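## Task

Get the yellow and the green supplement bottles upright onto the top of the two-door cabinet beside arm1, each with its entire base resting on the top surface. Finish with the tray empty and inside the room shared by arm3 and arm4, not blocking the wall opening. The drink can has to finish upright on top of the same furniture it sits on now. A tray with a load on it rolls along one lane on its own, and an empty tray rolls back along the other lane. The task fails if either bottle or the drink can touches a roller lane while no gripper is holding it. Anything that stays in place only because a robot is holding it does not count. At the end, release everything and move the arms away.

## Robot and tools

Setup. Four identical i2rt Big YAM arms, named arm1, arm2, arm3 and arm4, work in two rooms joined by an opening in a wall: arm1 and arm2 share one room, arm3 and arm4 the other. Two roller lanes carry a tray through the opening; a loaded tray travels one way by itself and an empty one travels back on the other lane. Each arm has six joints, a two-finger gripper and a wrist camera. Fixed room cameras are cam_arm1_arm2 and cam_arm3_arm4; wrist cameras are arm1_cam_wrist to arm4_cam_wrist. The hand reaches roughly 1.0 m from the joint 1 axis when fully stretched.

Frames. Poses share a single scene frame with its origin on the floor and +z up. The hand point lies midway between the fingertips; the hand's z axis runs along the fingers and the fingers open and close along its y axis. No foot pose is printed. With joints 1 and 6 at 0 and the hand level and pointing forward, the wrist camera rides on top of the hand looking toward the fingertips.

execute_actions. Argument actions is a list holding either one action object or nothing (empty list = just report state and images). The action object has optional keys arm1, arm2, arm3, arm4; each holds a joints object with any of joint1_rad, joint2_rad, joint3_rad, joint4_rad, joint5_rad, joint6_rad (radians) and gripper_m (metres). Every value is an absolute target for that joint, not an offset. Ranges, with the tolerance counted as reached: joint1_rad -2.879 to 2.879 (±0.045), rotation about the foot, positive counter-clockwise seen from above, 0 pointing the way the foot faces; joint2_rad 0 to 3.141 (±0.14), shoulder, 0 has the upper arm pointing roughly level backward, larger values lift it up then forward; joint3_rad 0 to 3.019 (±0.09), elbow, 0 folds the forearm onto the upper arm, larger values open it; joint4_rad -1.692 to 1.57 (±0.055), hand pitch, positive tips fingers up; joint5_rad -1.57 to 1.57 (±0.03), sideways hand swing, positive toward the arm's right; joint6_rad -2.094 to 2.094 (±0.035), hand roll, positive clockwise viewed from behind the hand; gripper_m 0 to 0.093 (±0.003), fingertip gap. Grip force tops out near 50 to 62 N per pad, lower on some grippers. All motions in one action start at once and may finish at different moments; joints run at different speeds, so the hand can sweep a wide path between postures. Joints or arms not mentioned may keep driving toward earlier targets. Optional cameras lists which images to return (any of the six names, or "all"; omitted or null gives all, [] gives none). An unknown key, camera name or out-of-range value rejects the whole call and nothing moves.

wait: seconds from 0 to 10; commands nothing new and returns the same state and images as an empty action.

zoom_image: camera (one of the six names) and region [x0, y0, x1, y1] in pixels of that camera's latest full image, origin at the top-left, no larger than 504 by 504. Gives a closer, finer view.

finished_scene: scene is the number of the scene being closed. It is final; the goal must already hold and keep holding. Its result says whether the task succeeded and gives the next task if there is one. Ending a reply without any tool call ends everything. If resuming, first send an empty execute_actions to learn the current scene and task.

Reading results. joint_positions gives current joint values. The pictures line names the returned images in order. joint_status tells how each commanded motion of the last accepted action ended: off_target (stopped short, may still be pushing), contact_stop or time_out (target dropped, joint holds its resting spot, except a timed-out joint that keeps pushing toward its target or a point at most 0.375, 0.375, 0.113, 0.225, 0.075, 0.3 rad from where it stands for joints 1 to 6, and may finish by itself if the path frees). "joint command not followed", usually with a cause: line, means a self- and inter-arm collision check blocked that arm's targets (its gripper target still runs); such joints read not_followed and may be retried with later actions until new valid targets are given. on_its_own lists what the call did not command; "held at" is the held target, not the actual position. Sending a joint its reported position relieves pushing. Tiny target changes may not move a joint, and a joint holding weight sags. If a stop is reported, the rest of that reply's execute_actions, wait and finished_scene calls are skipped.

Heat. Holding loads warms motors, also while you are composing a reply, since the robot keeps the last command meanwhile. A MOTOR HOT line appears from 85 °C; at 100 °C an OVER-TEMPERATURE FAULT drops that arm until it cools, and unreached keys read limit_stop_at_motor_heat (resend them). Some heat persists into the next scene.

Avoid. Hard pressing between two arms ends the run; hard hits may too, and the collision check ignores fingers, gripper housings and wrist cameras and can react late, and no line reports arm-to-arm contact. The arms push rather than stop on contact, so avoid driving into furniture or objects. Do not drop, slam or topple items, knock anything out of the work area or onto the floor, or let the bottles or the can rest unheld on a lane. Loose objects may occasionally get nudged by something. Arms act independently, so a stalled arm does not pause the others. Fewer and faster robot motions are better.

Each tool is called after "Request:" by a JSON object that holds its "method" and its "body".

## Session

Request:
{"method": "execute_actions", "body": {"actions": []}}

Scene clock: 0.00 s.
arm1.joint_positions: joint1_rad=+0.147 joint2_rad=+0.611 joint3_rad=+1.534 joint4_rad=-1.564 joint5_rad=-0.154 joint6_rad=-0.137 gripper_m=+0.095
arm1.joint_status: not commanded
arm1.hand: x=-1.2005 y=-0.4294 z=+1.4499 quat_wxyz=(-0.262, +0.730, -0.510, -0.371) (m; scene frame)
arm2.joint_positions: joint1_rad=-0.194 joint2_rad=+0.327 joint3_rad=+1.332 joint4_rad=-1.511 joint5_rad=-0.146 joint6_rad=+0.029 gripper_m=+0.094
arm2.joint_status: not commanded
arm2.hand: x=-1.6940 y=+0.1331 z=+1.4768 quat_wxyz=(-0.510, -0.076, -0.857, -0.007) (m; scene frame)
arm3.joint_positions: joint1_rad=+0.199 joint2_rad=+0.622 joint3_rad=+1.618 joint4_rad=-1.358 joint5_rad=+0.088 joint6_rad=-0.020 gripper_m=+0.094
arm3.joint_status: not commanded
arm3.hand: x=+1.1347 y=-0.4056 z=+1.5107 quat_wxyz=(-0.388, +0.623, -0.539, -0.413) (m; scene frame)
arm4.joint_positions: joint1_rad=+0.646 joint2_rad=+0.420 joint3_rad=+1.498 joint4_rad=-1.368 joint5_rad=+0.140 joint6_rad=+0.120 gripper_m=+0.095
arm4.joint_status: not commanded
arm4.hand: x=+1.6917 y=+0.0670 z=+1.5502 quat_wxyz=(-0.178, -0.784, -0.185, +0.566) (m; scene frame)
pictures: arm1_cam_wrist, arm2_cam_wrist, arm3_cam_wrist, arm4_cam_wrist, cam_arm1_arm2, cam_arm3_arm4
Images, in order (width x height): arm1_cam_wrist 672x504, arm2_cam_wrist 672x504, arm3_cam_wrist 672x504, arm4_cam_wrist 672x504, cam_arm1_arm2 672x504, cam_arm3_arm4 672x504.

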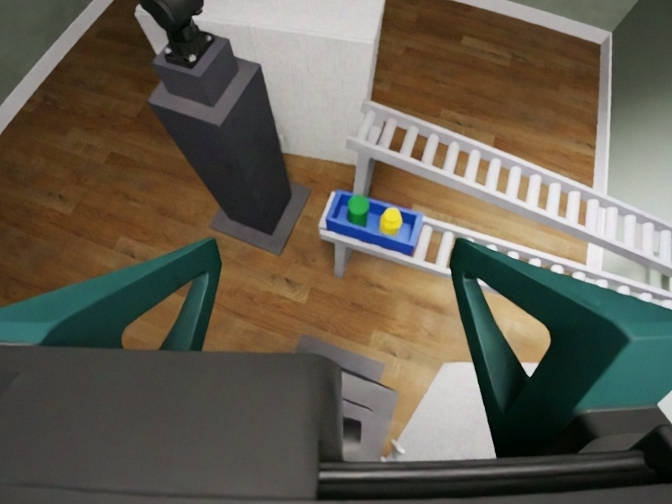

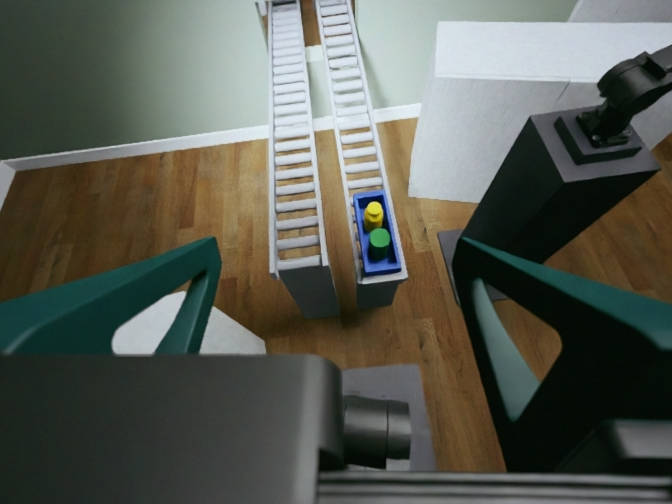

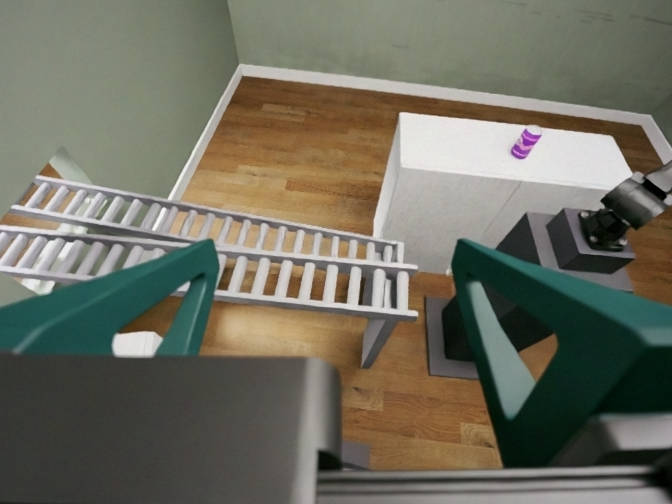

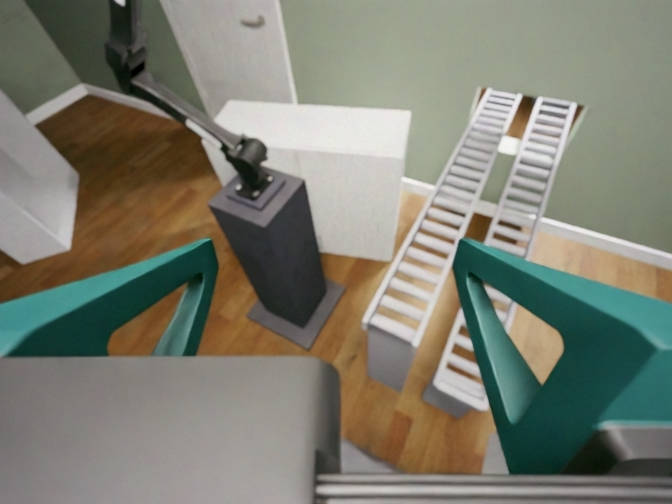

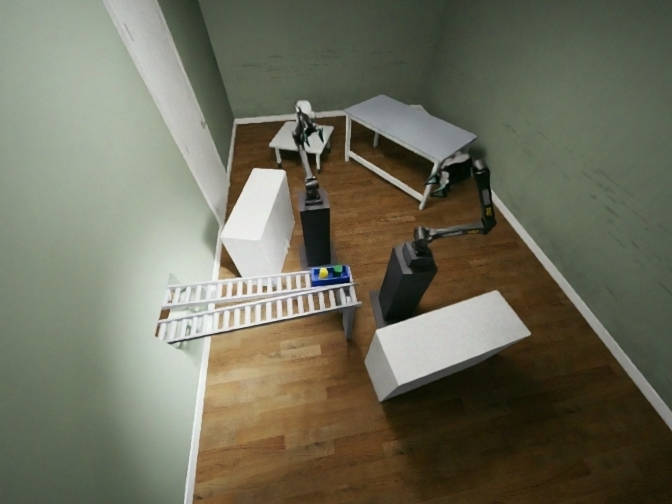

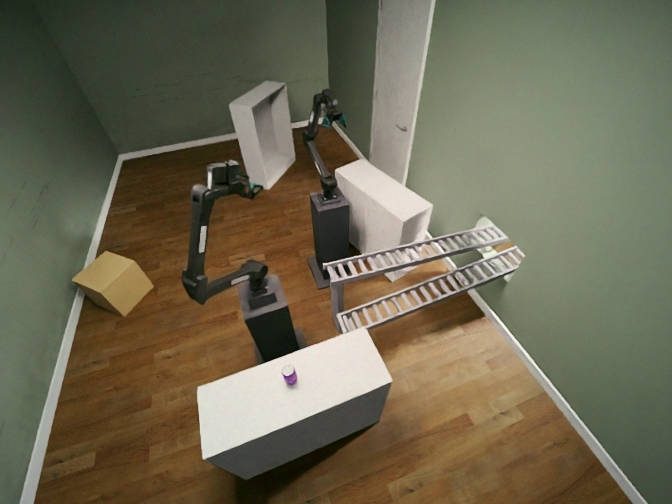

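Request:
{"method": "execute_actions", "body": {"actions": [{"arm1":{"joints":{"joint1_rad":0.03,"joint2_rad":2.075,"joint3_rad":1.8,"joint4_rad":-1.29,"joint5_rad":0,"joint6_rad":0,"gripper_m":0.088}},"arm2":{"joints":{"joint5_rad":0,"joint6_rad":0,"joint1_rad":0}}}], "cameras": ["arm1_cam_wrist","cam_arm1_arm2"]}}

Scene clock: 3.80 s.
arm1.joint_positions: joint1_rad=+0.041 joint2_rad=+2.074 joint3_rad=+1.771 joint4_rad=-1.285 joint5_rad=-0.002 joint6_rad=-0.010 gripper_m=+0.088
arm1.joint_status: all done
arm1.hand: x=-1.1809 y=+0.0236 z=+0.9572 quat_wxyz=(+0.012, +0.724, -0.689, +0.000) (m; scene frame)
arm2.joint_positions: joint1_rad=-0.007 joint2_rad=+0.327 joint3_rad=+1.332 joint4_rad=-1.511 joint5_rad=-0.004 joint6_rad=+0.010 gripper_m=+0.094
arm2.joint_status: all done
arm2.hand: x=-1.6954 y=+0.1284 z=+1.4760 quat_wxyz=(-0.508, -0.023, -0.861, +0.011) (m; scene frame)
arm3.joint_positions: joint1_rad=+0.199 joint2_rad=+0.622 joint3_rad=+1.618 joint4_rad=-1.358 joint5_rad=+0.088 joint6_rad=-0.020 gripper_m=+0.094
arm3.joint_status: not commanded
arm3.hand: x=+1.1347 y=-0.4056 z=+1.5107 quat_wxyz=(-0.388, +0.623, -0.539, -0.413) (m; scene frame)
arm4.joint_positions: joint1_rad=+0.646 joint2_rad=+0.420 joint3_rad=+1.498 joint4_rad=-1.368 joint5_rad=+0.140 joint6_rad=+0.120 gripper_m=+0.095
arm4.joint_status: not commanded
arm4.hand: x=+1.6917 y=+0.0670 z=+1.5502 quat_wxyz=(-0.178, -0.784, -0.185, +0.566) (m; scene frame)
pictures: arm1_cam_wrist, cam_arm1_arm2
Images, in order (width x height): arm1_cam_wrist 672x504, cam_arm1_arm2 672x504.

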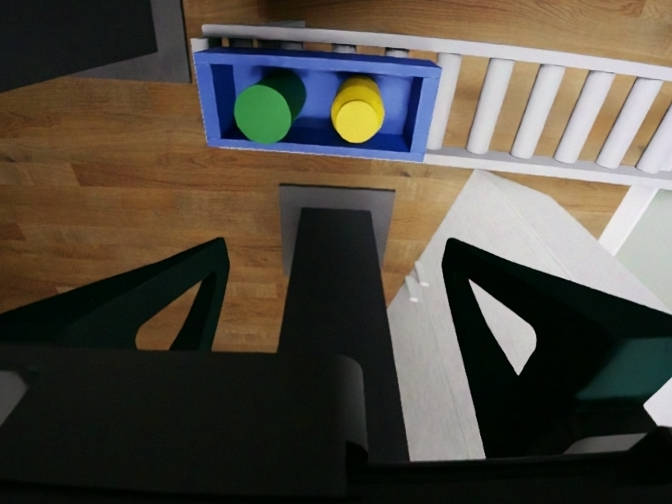

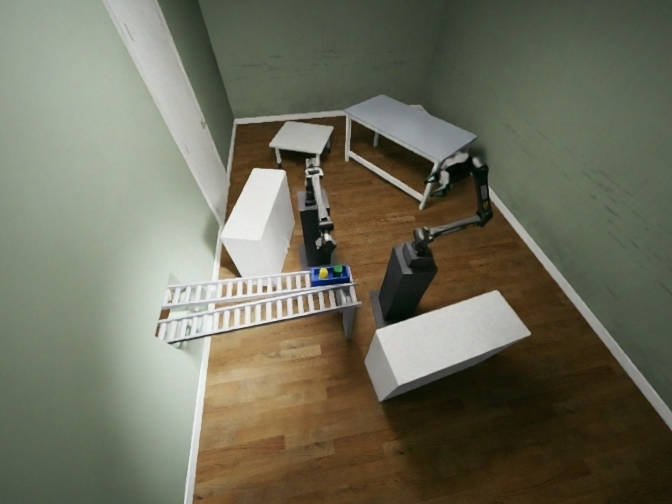

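Request:
{"method": "execute_actions", "body": {"actions": [{"arm1":{"joints":{"joint1_rad":-0.01,"joint2_rad":2.33,"joint3_rad":1.66,"joint4_rad":-0.875}}}], "cameras": ["arm1_cam_wrist"]}}

Scene clock: 5.73 s.
arm1.joint_positions: joint1_rad=-0.007 joint2_rad=+2.352 joint3_rad=+1.636 joint4_rad=-0.885 joint5_rad=-0.002 joint6_rad=-0.010 gripper_m=+0.088
arm1.joint_status: all done
arm1.hand: x=-1.1538 y=+0.0175 z=+0.7425 quat_wxyz=(+0.016, +0.707, -0.707, +0.004) (m; scene frame)
arm2.joint_positions: joint1_rad=-0.007 joint2_rad=+0.327 joint3_rad=+1.332 joint4_rad=-1.511 joint5_rad=-0.004 joint6_rad=+0.010 gripper_m=+0.094
arm2.joint_status: not commanded
arm2.hand: x=-1.6954 y=+0.1284 z=+1.4760 quat_wxyz=(-0.508, -0.023, -0.861, +0.011) (m; scene frame)
arm3.joint_positions: joint1_rad=+0.199 joint2_rad=+0.622 joint3_rad=+1.618 joint4_rad=-1.358 joint5_rad=+0.088 joint6_rad=-0.020 gripper_m=+0.094
arm3.joint_status: not commanded
arm3.hand: x=+1.1347 y=-0.4056 z=+1.5107 quat_wxyz=(-0.388, +0.623, -0.539, -0.413) (m; scene frame)
arm4.joint_positions: joint1_rad=+0.646 joint2_rad=+0.420 joint3_rad=+1.498 joint4_rad=-1.368 joint5_rad=+0.140 joint6_rad=+0.120 gripper_m=+0.095
arm4.joint_status: not commanded
arm4.hand: x=+1.6917 y=+0.0670 z=+1.5502 quat_wxyz=(-0.178, -0.784, -0.185, +0.566) (m; scene frame)
pictures: arm1_cam_wrist
Images, in order (width x height): arm1_cam_wrist 672x504.

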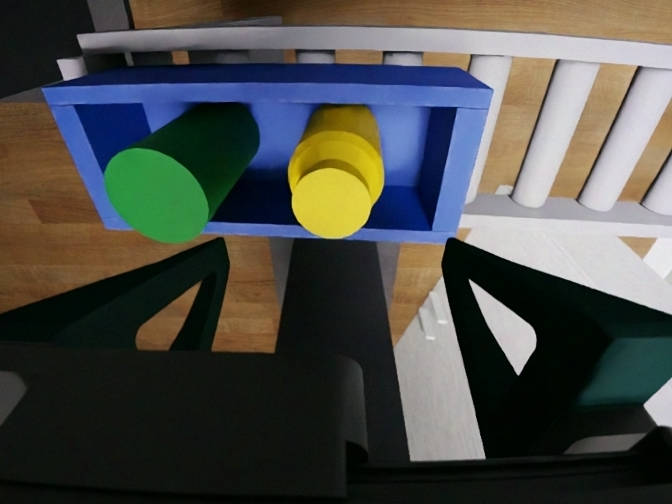

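Request:
{"method": "execute_actions", "body": {"actions": [{"arm1":{"joints":{"joint2_rad":2.40,"joint3_rad":1.59,"joint4_rad":-0.75}}}], "cameras": ["arm1_cam_wrist"]}}

Scene clock: 7.83 s.
arm1.joint_positions: joint1_rad=-0.007 joint2_rad=+2.366 joint3_rad=+1.588 joint4_rad=-0.761 joint5_rad=-0.002 joint6_rad=-0.010 gripper_m=+0.088
arm1.joint_status: all done
arm1.hand: x=-1.1541 y=+0.0199 z=+0.7207 quat_wxyz=(-0.006, +0.707, -0.707, -0.017) (m; scene frame)
arm2.joint_positions: joint1_rad=-0.007 joint2_rad=+0.327 joint3_rad=+1.332 joint4_rad=-1.511 joint5_rad=-0.004 joint6_rad=+0.010 gripper_m=+0.094
arm2.joint_status: not commanded
arm2.hand: x=-1.6954 y=+0.1284 z=+1.4760 quat_wxyz=(-0.508, -0.023, -0.861, +0.011) (m; scene frame)
arm3.joint_positions: joint1_rad=+0.199 joint2_rad=+0.622 joint3_rad=+1.618 joint4_rad=-1.358 joint5_rad=+0.088 joint6_rad=-0.020 gripper_m=+0.094
arm3.joint_status: not commanded
arm3.hand: x=+1.1347 y=-0.4056 z=+1.5107 quat_wxyz=(-0.388, +0.623, -0.539, -0.413) (m; scene frame)
arm4.joint_positions: joint1_rad=+0.646 joint2_rad=+0.420 joint3_rad=+1.498 joint4_rad=-1.368 joint5_rad=+0.140 joint6_rad=+0.120 gripper_m=+0.095
arm4.joint_status: not commanded
arm4.hand: x=+1.6917 y=+0.0670 z=+1.5502 quat_wxyz=(-0.178, -0.784, -0.185, +0.566) (m; scene frame)
pictures: arm1_cam_wrist
Images, in order (width x height): arm1_cam_wrist 672x504.

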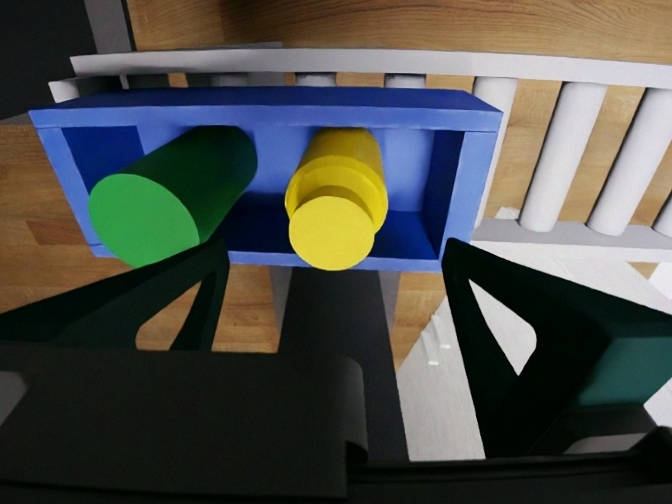

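Request:
{"method": "execute_actions", "body": {"actions": [{"arm1":{"joints":{"joint2_rad":2.47,"joint4_rad":-0.71}}}], "cameras": ["arm1_cam_wrist"]}}

Scene clock: 9.40 s.
arm1.joint_positions: joint1_rad=-0.007 joint2_rad=+2.449 joint3_rad=+1.584 joint4_rad=-0.719 joint5_rad=-0.002 joint6_rad=-0.010 gripper_m=+0.088
arm1.joint_status: all done
arm1.hand: x=-1.1550 y=+0.0010 z=+0.6706 quat_wxyz=(+0.010, +0.707, -0.707, -0.001) (m; scene frame)
arm2.joint_positions: joint1_rad=-0.007 joint2_rad=+0.327 joint3_rad=+1.332 joint4_rad=-1.511 joint5_rad=-0.004 joint6_rad=+0.010 gripper_m=+0.094
arm2.joint_status: not commanded
arm2.hand: x=-1.6954 y=+0.1284 z=+1.4760 quat_wxyz=(-0.508, -0.023, -0.861, +0.011) (m; scene frame)
arm3.joint_positions: joint1_rad=+0.199 joint2_rad=+0.622 joint3_rad=+1.618 joint4_rad=-1.358 joint5_rad=+0.088 joint6_rad=-0.020 gripper_m=+0.094
arm3.joint_status: not commanded
arm3.hand: x=+1.1347 y=-0.4056 z=+1.5107 quat_wxyz=(-0.388, +0.623, -0.539, -0.413) (m; scene frame)
arm4.joint_positions: joint1_rad=+0.646 joint2_rad=+0.420 joint3_rad=+1.498 joint4_rad=-1.368 joint5_rad=+0.140 joint6_rad=+0.120 gripper_m=+0.095
arm4.joint_status: not commanded
arm4.hand: x=+1.6917 y=+0.0670 z=+1.5502 quat_wxyz=(-0.178, -0.784, -0.185, +0.566) (m; scene frame)
pictures: arm1_cam_wrist
Images, in order (width x height): arm1_cam_wrist 672x504.

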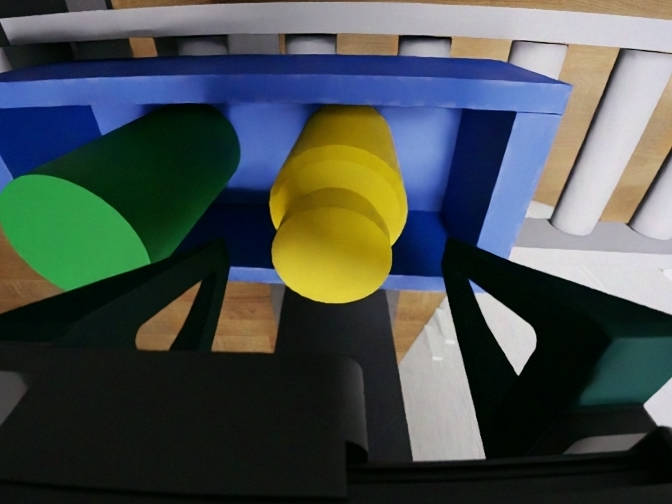

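Request:
{"method": "execute_actions", "body": {"actions": [{"arm1":{"joints":{"joint2_rad":2.495,"joint3_rad":1.625}}}], "cameras": ["arm1_cam_wrist"]}}

Scene clock: 13.33 s.
arm1.joint_positions: joint1_rad=-0.007 joint2_rad=+2.453 joint3_rad=+1.595 joint4_rad=-0.719 joint5_rad=-0.002 joint6_rad=-0.010 gripper_m=+0.088
arm1.joint_status: all done
arm1.hand: x=-1.1550 y=+0.0059 z=+0.6712 quat_wxyz=(+0.008, +0.707, -0.707, -0.004) (m; scene frame)
arm2.joint_positions: joint1_rad=-0.007 joint2_rad=+0.327 joint3_rad=+1.332 joint4_rad=-1.511 joint5_rad=-0.004 joint6_rad=+0.010 gripper_m=+0.094
arm2.joint_status: not commanded
arm2.hand: x=-1.6954 y=+0.1284 z=+1.4760 quat_wxyz=(-0.508, -0.023, -0.861, +0.011) (m; scene frame)
arm3.joint_positions: joint1_rad=+0.199 joint2_rad=+0.622 joint3_rad=+1.618 joint4_rad=-1.358 joint5_rad=+0.088 joint6_rad=-0.020 gripper_m=+0.094
arm3.joint_status: not commanded
arm3.hand: x=+1.1347 y=-0.4056 z=+1.5107 quat_wxyz=(-0.388, +0.623, -0.539, -0.413) (m; scene frame)
arm4.joint_positions: joint1_rad=+0.646 joint2_rad=+0.420 joint3_rad=+1.498 joint4_rad=-1.368 joint5_rad=+0.140 joint6_rad=+0.120 gripper_m=+0.095
arm4.joint_status: not commanded
arm4.hand: x=+1.6917 y=+0.0670 z=+1.5502 quat_wxyz=(-0.178, -0.784, -0.185, +0.566) (m; scene frame)
pictures: arm1_cam_wrist
Images, in order (width x height): arm1_cam_wrist 672x504.

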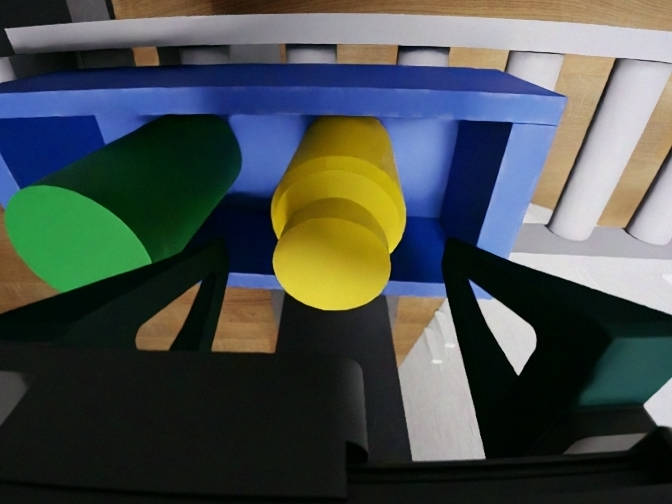

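Request:
{"method": "execute_actions", "body": {"actions": [{"arm1":{"joints":{"joint2_rad":2.53,"joint4_rad":-0.70}}}], "cameras": ["arm1_cam_wrist"]}}

Scene clock: 14.37 s.
arm1.joint_positions: joint1_rad=-0.007 joint2_rad=+2.500 joint3_rad=+1.601 joint4_rad=-0.709 joint5_rad=-0.002 joint6_rad=-0.010 gripper_m=+0.088
arm1.joint_status: all done
arm1.hand: x=-1.1555 y=-0.0053 z=+0.6456 quat_wxyz=(+0.019, +0.707, -0.707, +0.007) (m; scene frame)
arm2.joint_positions: joint1_rad=-0.007 joint2_rad=+0.327 joint3_rad=+1.332 joint4_rad=-1.511 joint5_rad=-0.004 joint6_rad=+0.010 gripper_m=+0.094
arm2.joint_status: not commanded
arm2.hand: x=-1.6954 y=+0.1284 z=+1.4760 quat_wxyz=(-0.508, -0.023, -0.861, +0.011) (m; scene frame)
arm3.joint_positions: joint1_rad=+0.199 joint2_rad=+0.622 joint3_rad=+1.618 joint4_rad=-1.358 joint5_rad=+0.088 joint6_rad=-0.020 gripper_m=+0.094
arm3.joint_status: not commanded
arm3.hand: x=+1.1347 y=-0.4056 z=+1.5107 quat_wxyz=(-0.388, +0.623, -0.539, -0.413) (m; scene frame)
arm4.joint_positions: joint1_rad=+0.646 joint2_rad=+0.420 joint3_rad=+1.498 joint4_rad=-1.368 joint5_rad=+0.140 joint6_rad=+0.120 gripper_m=+0.095
arm4.joint_status: not commanded
arm4.hand: x=+1.6917 y=+0.0670 z=+1.5502 quat_wxyz=(-0.178, -0.784, -0.185, +0.566) (m; scene frame)
pictures: arm1_cam_wrist
Images, in order (width x height): arm1_cam_wrist 672x504.

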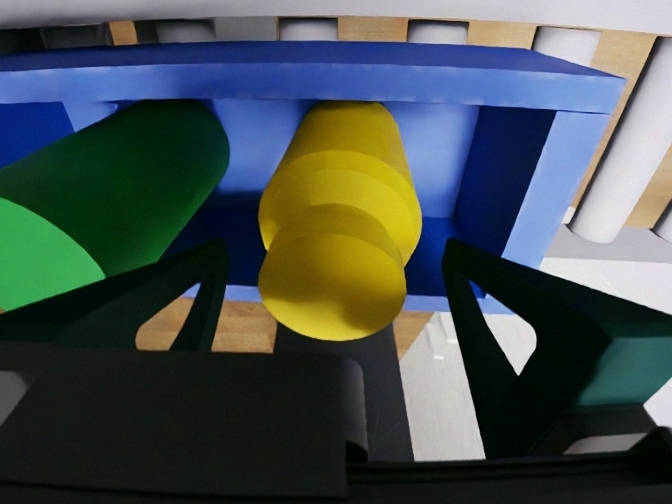

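Request:
{"method": "execute_actions", "body": {"actions": [{"arm1":{"joints":{"joint4_rad":-0.66}}}], "cameras": []}}

Request:
{"method": "execute_actions", "body": {"actions": [{"arm1":{"joints":{"gripper_m":0.02}}}], "cameras": ["arm1_cam_wrist"]}}

Scene clock: 15.53 s.
arm1.joint_positions: joint1_rad=-0.007 joint2_rad=+2.500 joint3_rad=+1.601 joint4_rad=-0.671 joint5_rad=-0.002 joint6_rad=-0.010 gripper_m=+0.088
arm1.joint_status: all done
arm1.hand: x=-1.1554 y=+0.0040 z=+0.6454 quat_wxyz=(+0.005, +0.707, -0.707, -0.007) (m; scene frame)
arm2.joint_positions: joint1_rad=-0.007 joint2_rad=+0.327 joint3_rad=+1.332 joint4_rad=-1.511 joint5_rad=-0.004 joint6_rad=+0.010 gripper_m=+0.094
arm2.joint_status: not commanded
arm2.hand: x=-1.6954 y=+0.1284 z=+1.4760 quat_wxyz=(-0.508, -0.023, -0.861, +0.011) (m; scene frame)
arm3.joint_positions: joint1_rad=+0.199 joint2_rad=+0.622 joint3_rad=+1.618 joint4_rad=-1.358 joint5_rad=+0.088 joint6_rad=-0.020 gripper_m=+0.094
arm3.joint_status: not commanded
arm3.hand: x=+1.1347 y=-0.4056 z=+1.5107 quat_wxyz=(-0.388, +0.623, -0.539, -0.413) (m; scene frame)
arm4.joint_positions: joint1_rad=+0.646 joint2_rad=+0.420 joint3_rad=+1.498 joint4_rad=-1.368 joint5_rad=+0.140 joint6_rad=+0.120 gripper_m=+0.095
arm4.joint_status: not commanded
arm4.hand: x=+1.6917 y=+0.0670 z=+1.5502 quat_wxyz=(-0.178, -0.784, -0.185, +0.566) (m; scene frame)
pictures: none
No camera images: the call's "cameras" was empty. Leave "cameras" out to get every camera's image.

Scene clock: 16.37 s.
arm1.joint_positions: joint1_rad=-0.007 joint2_rad=+2.494 joint3_rad=+1.617 joint4_rad=-0.664 joint5_rad=+0.001 joint6_rad=-0.009 gripper_m=+0.046
arm1.joint_status: gripper_m off_target (ended at +0.046, target +0.020)
arm1.hand: x=-1.1547 y=+0.0169 z=+0.6531 quat_wxyz=(-0.006, +0.707, -0.707, -0.016) (m; scene frame)
arm2.joint_positions: joint1_rad=-0.007 joint2_rad=+0.327 joint3_rad=+1.332 joint4_rad=-1.511 joint5_rad=-0.004 joint6_rad=+0.010 gripper_m=+0.094
arm2.joint_status: not commanded
arm2.hand: x=-1.6954 y=+0.1284 z=+1.4760 quat_wxyz=(-0.508, -0.023, -0.861, +0.011) (m; scene frame)
arm3.joint_positions: joint1_rad=+0.199 joint2_rad=+0.622 joint3_rad=+1.618 joint4_rad=-1.358 joint5_rad=+0.088 joint6_rad=-0.020 gripper_m=+0.094
arm3.joint_status: not commanded
arm3.hand: x=+1.1347 y=-0.4056 z=+1.5107 quat_wxyz=(-0.388, +0.623, -0.539, -0.413) (m; scene frame)
arm4.joint_positions: joint1_rad=+0.646 joint2_rad=+0.420 joint3_rad=+1.498 joint4_rad=-1.368 joint5_rad=+0.140 joint6_rad=+0.120 gripper_m=+0.095
arm4.joint_status: not commanded
arm4.hand: x=+1.6917 y=+0.0670 z=+1.5502 quat_wxyz=(-0.178, -0.784, -0.185, +0.566) (m; scene frame)
pictures: arm1_cam_wrist
Images, in order (width x height): arm1_cam_wrist 672x504.

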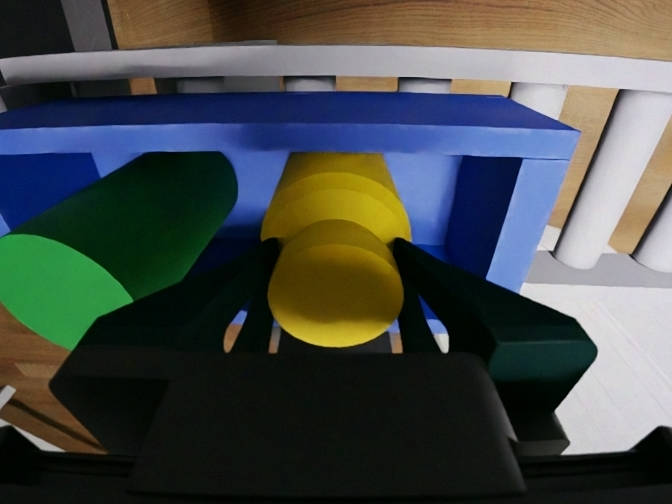

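Request:
{"method": "execute_actions", "body": {"actions": [{"arm1":{"joints":{"joint2_rad":2.27,"joint3_rad":1.66,"joint4_rad":-0.95}}}], "cameras": []}}

Request:
{"method": "execute_actions", "body": {"actions": [{"arm1":{"joints":{"joint2_rad":1.75,"joint3_rad":1.80,"joint4_rad":-1.58}}}], "cameras": []}}

Request:
{"method": "execute_actions", "body": {"actions": [{"arm1":{"joints":{"joint1_rad":-1.35}}}], "cameras": []}}

Request:
{"method": "execute_actions", "body": {"actions": [{"arm1":{"joints":{"joint2_rad":2.05,"joint3_rad":1.80,"joint4_rad":-1.27}}}], "cameras": ["arm1_cam_wrist","cam_arm1_arm2"]}}

Scene clock: 18.70 s.
arm1.joint_positions: joint1_rad=-0.007 joint2_rad=+2.260 joint3_rad=+1.643 joint4_rad=-0.942 joint5_rad=+0.001 joint6_rad=-0.009 gripper_m=+0.046
arm1.joint_status: all done
arm1.hand: x=-1.1524 y=+0.0298 z=+0.8004 quat_wxyz=(+0.000, +0.707, -0.707, -0.010) (m; scene frame)
arm2.joint_positions: joint1_rad=-0.007 joint2_rad=+0.327 joint3_rad=+1.332 joint4_rad=-1.511 joint5_rad=-0.004 joint6_rad=+0.010 gripper_m=+0.094
arm2.joint_status: not commanded
arm2.hand: x=-1.6954 y=+0.1284 z=+1.4760 quat_wxyz=(-0.508, -0.023, -0.861, +0.011) (m; scene frame)
arm3.joint_positions: joint1_rad=+0.199 joint2_rad=+0.622 joint3_rad=+1.618 joint4_rad=-1.358 joint5_rad=+0.088 joint6_rad=-0.020 gripper_m=+0.094
arm3.joint_status: not commanded
arm3.hand: x=+1.1347 y=-0.4056 z=+1.5107 quat_wxyz=(-0.388, +0.623, -0.539, -0.413) (m; scene frame)
arm4.joint_positions: joint1_rad=+0.646 joint2_rad=+0.420 joint3_rad=+1.498 joint4_rad=-1.368 joint5_rad=+0.140 joint6_rad=+0.120 gripper_m=+0.095
arm4.joint_status: not commanded
arm4.hand: x=+1.6917 y=+0.0670 z=+1.5502 quat_wxyz=(-0.178, -0.784, -0.185, +0.566) (m; scene frame)
pictures: none
No camera images: the call's "cameras" was empty. Leave "cameras" out to get every camera's image.

Scene clock: 20.53 s.
arm1.joint_positions: joint1_rad=-0.007 joint2_rad=+1.752 joint3_rad=+1.784 joint4_rad=-1.574 joint5_rad=+0.001 joint6_rad=-0.009 gripper_m=+0.046
arm1.joint_status: all done
arm1.hand: x=-1.1480 y=-0.0546 z=+1.1444 quat_wxyz=(-0.005, +0.707, -0.707, -0.015) (m; scene frame)
arm2.joint_positions: joint1_rad=-0.007 joint2_rad=+0.327 joint3_rad=+1.332 joint4_rad=-1.511 joint5_rad=-0.004 joint6_rad=+0.010 gripper_m=+0.094
arm2.joint_status: not commanded
arm2.hand: x=-1.6954 y=+0.1284 z=+1.4760 quat_wxyz=(-0.508, -0.023, -0.861, +0.011) (m; scene frame)
arm3.joint_positions: joint1_rad=+0.199 joint2_rad=+0.622 joint3_rad=+1.618 joint4_rad=-1.358 joint5_rad=+0.088 joint6_rad=-0.020 gripper_m=+0.094
arm3.joint_status: not commanded
arm3.hand: x=+1.1347 y=-0.4056 z=+1.5107 quat_wxyz=(-0.388, +0.623, -0.539, -0.413) (m; scene frame)
arm4.joint_positions: joint1_rad=+0.646 joint2_rad=+0.420 joint3_rad=+1.498 joint4_rad=-1.368 joint5_rad=+0.140 joint6_rad=+0.120 gripper_m=+0.095
arm4.joint_status: not commanded
arm4.hand: x=+1.6917 y=+0.0670 z=+1.5502 quat_wxyz=(-0.178, -0.784, -0.185, +0.566) (m; scene frame)
pictures: none
No camera images: the call's "cameras" was empty. Leave "cameras" out to get every camera's image.

Scene clock: 22.27 s.
arm1.joint_positions: joint1_rad=-1.353 joint2_rad=+1.752 joint3_rad=+1.784 joint4_rad=-1.574 joint5_rad=+0.001 joint6_rad=-0.008 gripper_m=+0.046
arm1.joint_status: all done
arm1.hand: x=-0.6208 y=-0.4843 z=+1.1362 quat_wxyz=(-0.007, +0.111, -0.994, -0.002) (m; scene frame)
arm2.joint_positions: joint1_rad=-0.007 joint2_rad=+0.327 joint3_rad=+1.332 joint4_rad=-1.511 joint5_rad=-0.004 joint6_rad=+0.010 gripper_m=+0.094
arm2.joint_status: not commanded
arm2.hand: x=-1.6954 y=+0.1284 z=+1.4760 quat_wxyz=(-0.508, -0.023, -0.861, +0.011) (m; scene frame)
arm3.joint_positions: joint1_rad=+0.199 joint2_rad=+0.622 joint3_rad=+1.618 joint4_rad=-1.358 joint5_rad=+0.088 joint6_rad=-0.020 gripper_m=+0.094
arm3.joint_status: not commanded
arm3.hand: x=+1.1347 y=-0.4056 z=+1.5107 quat_wxyz=(-0.388, +0.623, -0.539, -0.413) (m; scene frame)
arm4.joint_positions: joint1_rad=+0.646 joint2_rad=+0.420 joint3_rad=+1.498 joint4_rad=-1.368 joint5_rad=+0.140 joint6_rad=+0.120 gripper_m=+0.095
arm4.joint_status: not commanded
arm4.hand: x=+1.6917 y=+0.0670 z=+1.5502 quat_wxyz=(-0.178, -0.784, -0.185, +0.566) (m; scene frame)
pictures: none
No camera images: the call's "cameras" was empty. Leave "cameras" out to get every camera's image.

Scene clock: 23.50 s.
arm1.joint_positions: joint1_rad=-1.353 joint2_rad=+2.089 joint3_rad=+1.768 joint4_rad=-1.276 joint5_rad=+0.001 joint6_rad=-0.008 gripper_m=+0.046
arm1.joint_status: all done
arm1.hand: x=-0.5469 y=-0.4673 z=+0.9373 quat_wxyz=(+0.021, +0.111, -0.994, +0.001) (m; scene frame)
arm2.joint_positions: joint1_rad=-0.007 joint2_rad=+0.327 joint3_rad=+1.332 joint4_rad=-1.511 joint5_rad=-0.004 joint6_rad=+0.010 gripper_m=+0.094
arm2.joint_status: not commanded
arm2.hand: x=-1.6954 y=+0.1284 z=+1.4760 quat_wxyz=(-0.508, -0.023, -0.861, +0.011) (m; scene frame)
arm3.joint_positions: joint1_rad=+0.199 joint2_rad=+0.622 joint3_rad=+1.618 joint4_rad=-1.358 joint5_rad=+0.088 joint6_rad=-0.020 gripper_m=+0.094
arm3.joint_status: not commanded
arm3.hand: x=+1.1347 y=-0.4056 z=+1.5107 quat_wxyz=(-0.388, +0.623, -0.539, -0.413) (m; scene frame)
arm4.joint_positions: joint1_rad=+0.646 joint2_rad=+0.420 joint3_rad=+1.498 joint4_rad=-1.368 joint5_rad=+0.140 joint6_rad=+0.120 gripper_m=+0.095
arm4.joint_status: not commanded
arm4.hand: x=+1.6917 y=+0.0670 z=+1.5502 quat_wxyz=(-0.178, -0.784, -0.185, +0.566) (m; scene frame)
pictures: arm1_cam_wrist, cam_arm1_arm2
Images, in order (width x height): arm1_cam_wrist 672x504, cam_arm1_arm2 672x504.

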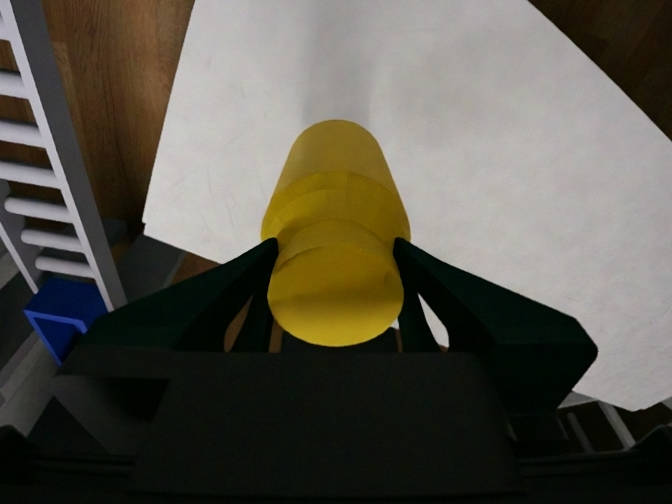

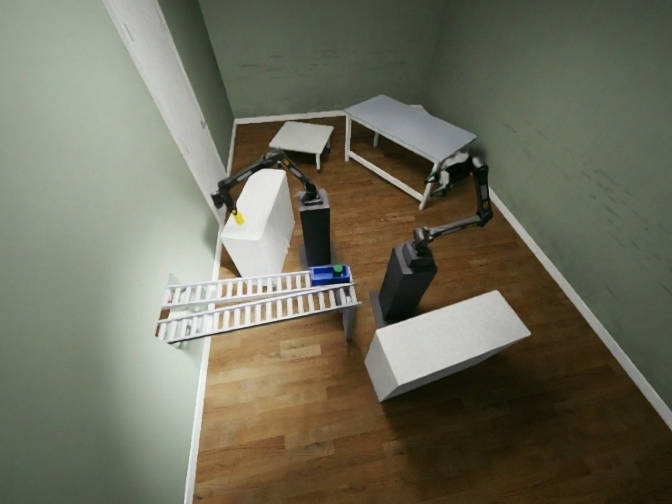

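Request:
{"method": "execute_actions", "body": {"actions": [{"arm1":{"joints":{"joint2_rad":2.13,"joint4_rad":-1.2}}}], "cameras": ["arm1_cam_wrist","cam_arm1_arm2"]}}

Request:
{"method": "zoom_image", "body": {"camera": "cam_arm1_arm2", "region": [200,150,320,270]}}

Scene clock: 25.27 s.
arm1.joint_positions: joint1_rad=-1.353 joint2_rad=+2.108 joint3_rad=+1.768 joint4_rad=-1.210 joint5_rad=+0.001 joint6_rad=-0.008 gripper_m=+0.046
arm1.joint_status: all done
arm1.hand: x=-0.5327 y=-0.4641 z=+0.9258 quat_wxyz=(-0.003, +0.111, -0.994, -0.002) (m; scene frame)
arm2.joint_positions: joint1_rad=-0.007 joint2_rad=+0.327 joint3_rad=+1.332 joint4_rad=-1.511 joint5_rad=-0.004 joint6_rad=+0.010 gripper_m=+0.094
arm2.joint_status: not commanded
arm2.hand: x=-1.6954 y=+0.1284 z=+1.4760 quat_wxyz=(-0.508, -0.023, -0.861, +0.011) (m; scene frame)
arm3.joint_positions: joint1_rad=+0.199 joint2_rad=+0.622 joint3_rad=+1.618 joint4_rad=-1.358 joint5_rad=+0.088 joint6_rad=-0.020 gripper_m=+0.094
arm3.joint_status: not commanded
arm3.hand: x=+1.1347 y=-0.4056 z=+1.5107 quat_wxyz=(-0.388, +0.623, -0.539, -0.413) (m; scene frame)
arm4.joint_positions: joint1_rad=+0.646 joint2_rad=+0.420 joint3_rad=+1.498 joint4_rad=-1.368 joint5_rad=+0.140 joint6_rad=+0.120 gripper_m=+0.095
arm4.joint_status: not commanded
arm4.hand: x=+1.6917 y=+0.0670 z=+1.5502 quat_wxyz=(-0.178, -0.784, -0.185, +0.566) (m; scene frame)
pictures: arm1_cam_wrist, cam_arm1_arm2
Images, in order (width x height): arm1_cam_wrist 672x504, cam_arm1_arm2 672x504.

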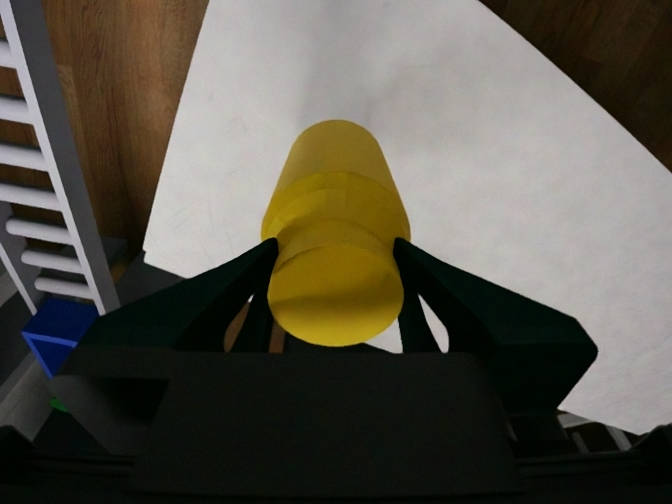

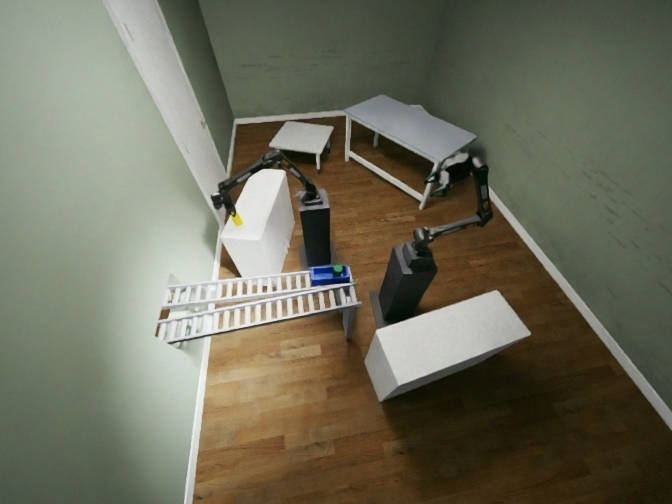

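Region (200, 150, 320, 270) of cam_arm1_arm2's 672x504 image, scaled by 4.200, with more detail than that image has.

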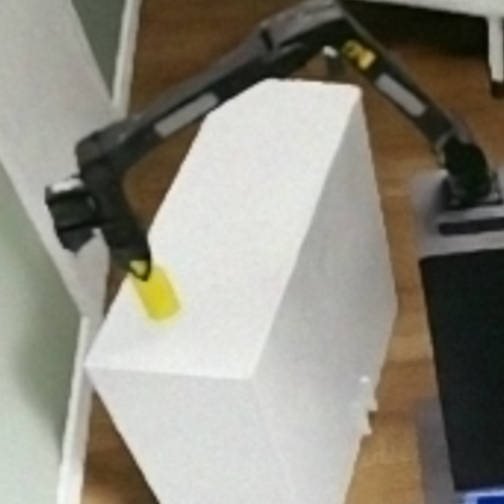

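Request:
{"method": "execute_actions", "body": {"actions": [{"arm1":{"joints":{"joint2_rad":1.97,"joint3_rad":1.54,"joint4_rad":-1.135}}}], "cameras": ["arm1_cam_wrist","cam_arm1_arm2"]}}

Request:
{"method": "zoom_image", "body": {"camera": "cam_arm1_arm2", "region": [200,150,320,270]}}

Scene clock: 27.07 s.
arm1.joint_positions: joint1_rad=-1.353 joint2_rad=+2.009 joint3_rad=+1.532 joint4_rad=-1.139 joint5_rad=+0.001 joint6_rad=-0.008 gripper_m=+0.046
arm1.joint_status: all done
arm1.hand: x=-0.5985 y=-0.4784 z=+0.9024 quat_wxyz=(+0.030, +0.111, -0.993, +0.002) (m; scene frame)
arm2.joint_positions: joint1_rad=-0.007 joint2_rad=+0.327 joint3_rad=+1.332 joint4_rad=-1.511 joint5_rad=-0.004 joint6_rad=+0.010 gripper_m=+0.094
arm2.joint_status: not commanded
arm2.hand: x=-1.6954 y=+0.1284 z=+1.4760 quat_wxyz=(-0.508, -0.023, -0.861, +0.011) (m; scene frame)
arm3.joint_positions: joint1_rad=+0.199 joint2_rad=+0.622 joint3_rad=+1.618 joint4_rad=-1.358 joint5_rad=+0.088 joint6_rad=-0.020 gripper_m=+0.094
arm3.joint_status: not commanded
arm3.hand: x=+1.1347 y=-0.4056 z=+1.5107 quat_wxyz=(-0.388, +0.623, -0.539, -0.413) (m; scene frame)
arm4.joint_positions: joint1_rad=+0.646 joint2_rad=+0.420 joint3_rad=+1.498 joint4_rad=-1.368 joint5_rad=+0.140 joint6_rad=+0.120 gripper_m=+0.095
arm4.joint_status: not commanded
arm4.hand: x=+1.6917 y=+0.0670 z=+1.5502 quat_wxyz=(-0.178, -0.784, -0.185, +0.566) (m; scene frame)
pictures: arm1_cam_wrist, cam_arm1_arm2
Images, in order (width x height): arm1_cam_wrist 672x504, cam_arm1_arm2 672x504.

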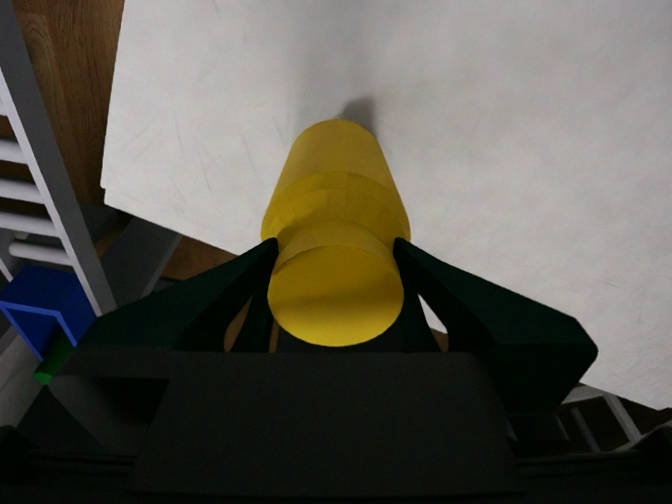

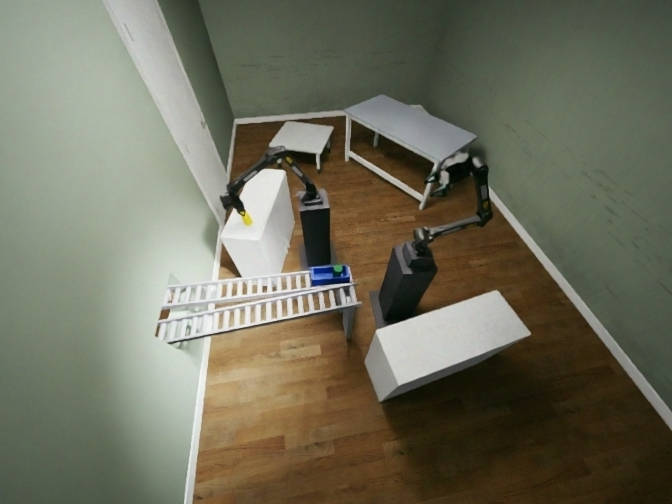

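Region (200, 150, 320, 270) of cam_arm1_arm2's 672x504 image, scaled by 4.200, with more detail than that image has.

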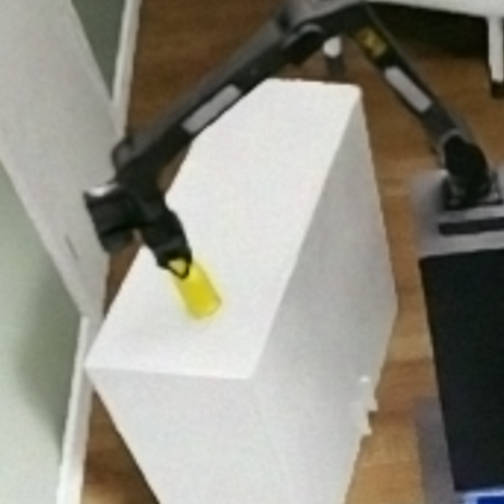

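Request:
{"method": "execute_actions", "body": {"actions": [{"arm1":{"joints":{"joint4_rad":-1.06}}}], "cameras": []}}

Request:
{"method": "execute_actions", "body": {"actions": [{"arm1":{"joints":{"joint3_rad":1.485,"joint4_rad":-1.03}}}], "cameras": ["arm1_cam_wrist"]}}

Scene clock: 28.33 s.
arm1.joint_positions: joint1_rad=-1.353 joint2_rad=+2.009 joint3_rad=+1.532 joint4_rad=-1.070 joint5_rad=+0.001 joint6_rad=-0.008 gripper_m=+0.046
arm1.joint_status: all done
arm1.hand: x=-0.5819 y=-0.4748 z=+0.9019 quat_wxyz=(-0.004, +0.111, -0.994, -0.002) (m; scene frame)
arm2.joint_positions: joint1_rad=-0.007 joint2_rad=+0.327 joint3_rad=+1.332 joint4_rad=-1.511 joint5_rad=-0.004 joint6_rad=+0.010 gripper_m=+0.094
arm2.joint_status: not commanded
arm2.hand: x=-1.6954 y=+0.1284 z=+1.4760 quat_wxyz=(-0.508, -0.023, -0.861, +0.011) (m; scene frame)
arm3.joint_positions: joint1_rad=+0.199 joint2_rad=+0.622 joint3_rad=+1.618 joint4_rad=-1.358 joint5_rad=+0.088 joint6_rad=-0.020 gripper_m=+0.094
arm3.joint_status: not commanded
arm3.hand: x=+1.1347 y=-0.4056 z=+1.5107 quat_wxyz=(-0.388, +0.623, -0.539, -0.413) (m; scene frame)
arm4.joint_positions: joint1_rad=+0.646 joint2_rad=+0.420 joint3_rad=+1.498 joint4_rad=-1.368 joint5_rad=+0.140 joint6_rad=+0.120 gripper_m=+0.095
arm4.joint_status: not commanded
arm4.hand: x=+1.6917 y=+0.0670 z=+1.5502 quat_wxyz=(-0.178, -0.784, -0.185, +0.566) (m; scene frame)
pictures: none
No camera images: the call's "cameras" was empty. Leave "cameras" out to get every camera's image.

Scene clock: 29.00 s.
arm1.joint_positions: joint1_rad=-1.353 joint2_rad=+2.005 joint3_rad=+1.472 joint4_rad=-1.039 joint5_rad=+0.001 joint6_rad=-0.008 gripper_m=+0.046
arm1.joint_status: all done
arm1.hand: x=-0.5991 y=-0.4785 z=+0.8845 quat_wxyz=(+0.008, +0.111, -0.994, -0.001) (m; scene frame)
arm2.joint_positions: joint1_rad=-0.007 joint2_rad=+0.327 joint3_rad=+1.332 joint4_rad=-1.511 joint5_rad=-0.004 joint6_rad=+0.010 gripper_m=+0.094
arm2.joint_status: not commanded
arm2.hand: x=-1.6954 y=+0.1284 z=+1.4760 quat_wxyz=(-0.508, -0.023, -0.861, +0.011) (m; scene frame)
arm3.joint_positions: joint1_rad=+0.199 joint2_rad=+0.622 joint3_rad=+1.618 joint4_rad=-1.358 joint5_rad=+0.088 joint6_rad=-0.020 gripper_m=+0.094
arm3.joint_status: not commanded
arm3.hand: x=+1.1347 y=-0.4056 z=+1.5107 quat_wxyz=(-0.388, +0.623, -0.539, -0.413) (m; scene frame)
arm4.joint_positions: joint1_rad=+0.646 joint2_rad=+0.420 joint3_rad=+1.498 joint4_rad=-1.368 joint5_rad=+0.140 joint6_rad=+0.120 gripper_m=+0.095
arm4.joint_status: not commanded
arm4.hand: x=+1.6917 y=+0.0670 z=+1.5502 quat_wxyz=(-0.178, -0.784, -0.185, +0.566) (m; scene frame)
pictures: arm1_cam_wrist
Images, in order (width x height): arm1_cam_wrist 672x504.

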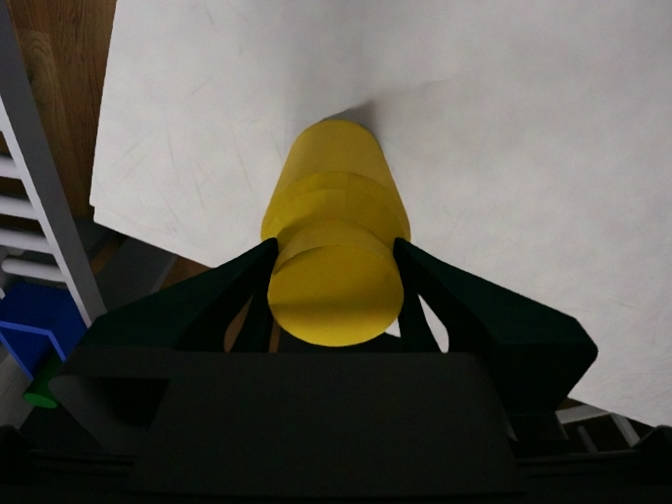

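Request:
{"method": "execute_actions", "body": {"actions": [{"arm1":{"joints":{"joint2_rad":2.05,"joint4_rad":-1.0}}}], "cameras": ["arm1_cam_wrist","cam_arm1_arm2"]}}

Request:
{"method": "zoom_image", "body": {"camera": "cam_arm1_arm2", "region": [200,150,320,270]}}

Scene clock: 30.27 s.
arm1.joint_positions: joint1_rad=-1.353 joint2_rad=+2.015 joint3_rad=+1.472 joint4_rad=-1.009 joint5_rad=+0.001 joint6_rad=-0.008 gripper_m=+0.046
arm1.joint_status: all done
arm1.hand: x=-0.5932 y=-0.4770 z=+0.8790 quat_wxyz=(-0.002, +0.111, -0.994, -0.002) (m; scene frame)
arm2.joint_positions: joint1_rad=-0.007 joint2_rad=+0.327 joint3_rad=+1.332 joint4_rad=-1.511 joint5_rad=-0.004 joint6_rad=+0.010 gripper_m=+0.094
arm2.joint_status: not commanded
arm2.hand: x=-1.6954 y=+0.1284 z=+1.4760 quat_wxyz=(-0.508, -0.023, -0.861, +0.011) (m; scene frame)
arm3.joint_positions: joint1_rad=+0.199 joint2_rad=+0.622 joint3_rad=+1.618 joint4_rad=-1.358 joint5_rad=+0.088 joint6_rad=-0.020 gripper_m=+0.094
arm3.joint_status: not commanded
arm3.hand: x=+1.1347 y=-0.4056 z=+1.5107 quat_wxyz=(-0.388, +0.623, -0.539, -0.413) (m; scene frame)
arm4.joint_positions: joint1_rad=+0.646 joint2_rad=+0.420 joint3_rad=+1.498 joint4_rad=-1.368 joint5_rad=+0.140 joint6_rad=+0.120 gripper_m=+0.095
arm4.joint_status: not commanded
arm4.hand: x=+1.6917 y=+0.0670 z=+1.5502 quat_wxyz=(-0.178, -0.784, -0.185, +0.566) (m; scene frame)
pictures: arm1_cam_wrist, cam_arm1_arm2
Images, in order (width x height): arm1_cam_wrist 672x504, cam_arm1_arm2 672x504.

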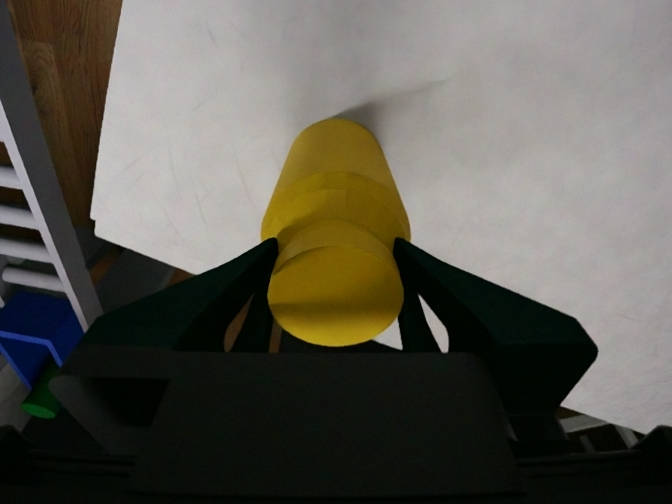

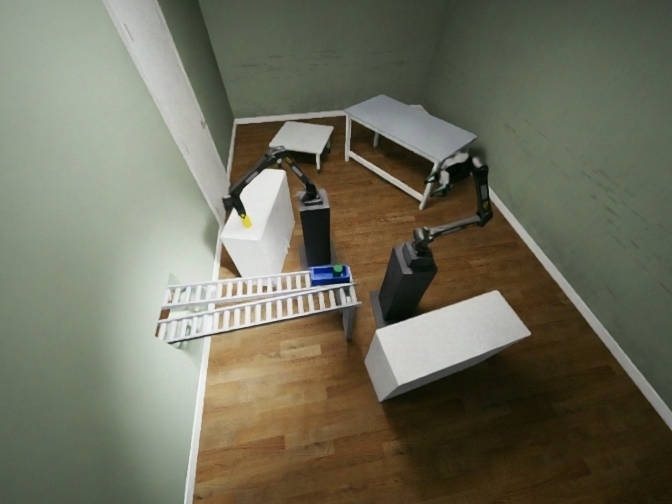

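Region (200, 150, 320, 270) of cam_arm1_arm2's 672x504 image, scaled by 4.200, with more detail than that image has.

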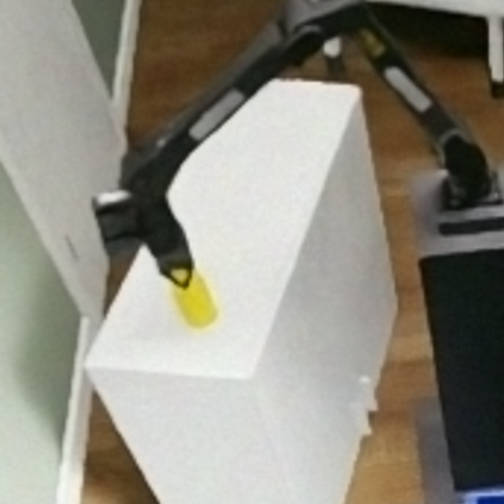

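Request:
{"method": "execute_actions", "body": {"actions": [{"arm1":{"joints":{"joint2_rad":2.07,"joint3_rad":1.45}}}], "cameras": ["arm1_cam_wrist"]}}

Scene clock: 31.10 s.
arm1.joint_positions: joint1_rad=-1.353 joint2_rad=+2.015 joint3_rad=+1.469 joint4_rad=-1.008 joint5_rad=+0.001 joint6_rad=-0.008 gripper_m=+0.046
arm1.joint_status: all done
arm1.hand: x=-0.5947 y=-0.4774 z=+0.8777 quat_wxyz=(-0.001, +0.111, -0.994, -0.002) (m; scene frame)
arm2.joint_positions: joint1_rad=-0.007 joint2_rad=+0.327 joint3_rad=+1.332 joint4_rad=-1.511 joint5_rad=-0.004 joint6_rad=+0.010 gripper_m=+0.094
arm2.joint_status: not commanded
arm2.hand: x=-1.6954 y=+0.1284 z=+1.4760 quat_wxyz=(-0.508, -0.023, -0.861, +0.011) (m; scene frame)
arm3.joint_positions: joint1_rad=+0.199 joint2_rad=+0.622 joint3_rad=+1.618 joint4_rad=-1.358 joint5_rad=+0.088 joint6_rad=-0.020 gripper_m=+0.094
arm3.joint_status: not commanded
arm3.hand: x=+1.1347 y=-0.4056 z=+1.5107 quat_wxyz=(-0.388, +0.623, -0.539, -0.413) (m; scene frame)
arm4.joint_positions: joint1_rad=+0.646 joint2_rad=+0.420 joint3_rad=+1.498 joint4_rad=-1.368 joint5_rad=+0.140 joint6_rad=+0.120 gripper_m=+0.095
arm4.joint_status: not commanded
arm4.hand: x=+1.6917 y=+0.0670 z=+1.5502 quat_wxyz=(-0.178, -0.784, -0.185, +0.566) (m; scene frame)
pictures: arm1_cam_wrist
Images, in order (width x height): arm1_cam_wrist 672x504.

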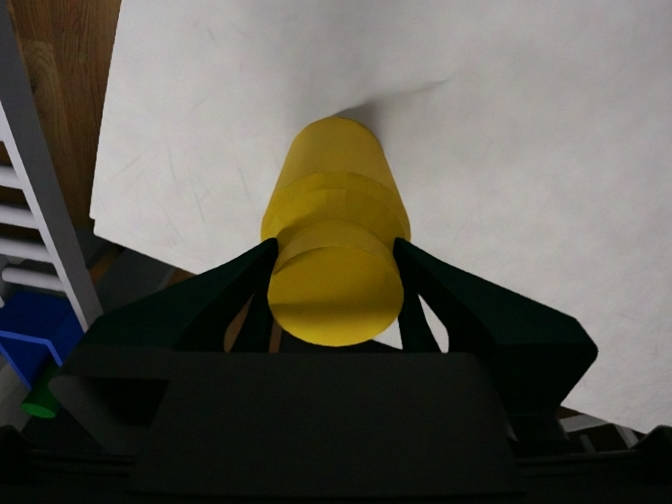

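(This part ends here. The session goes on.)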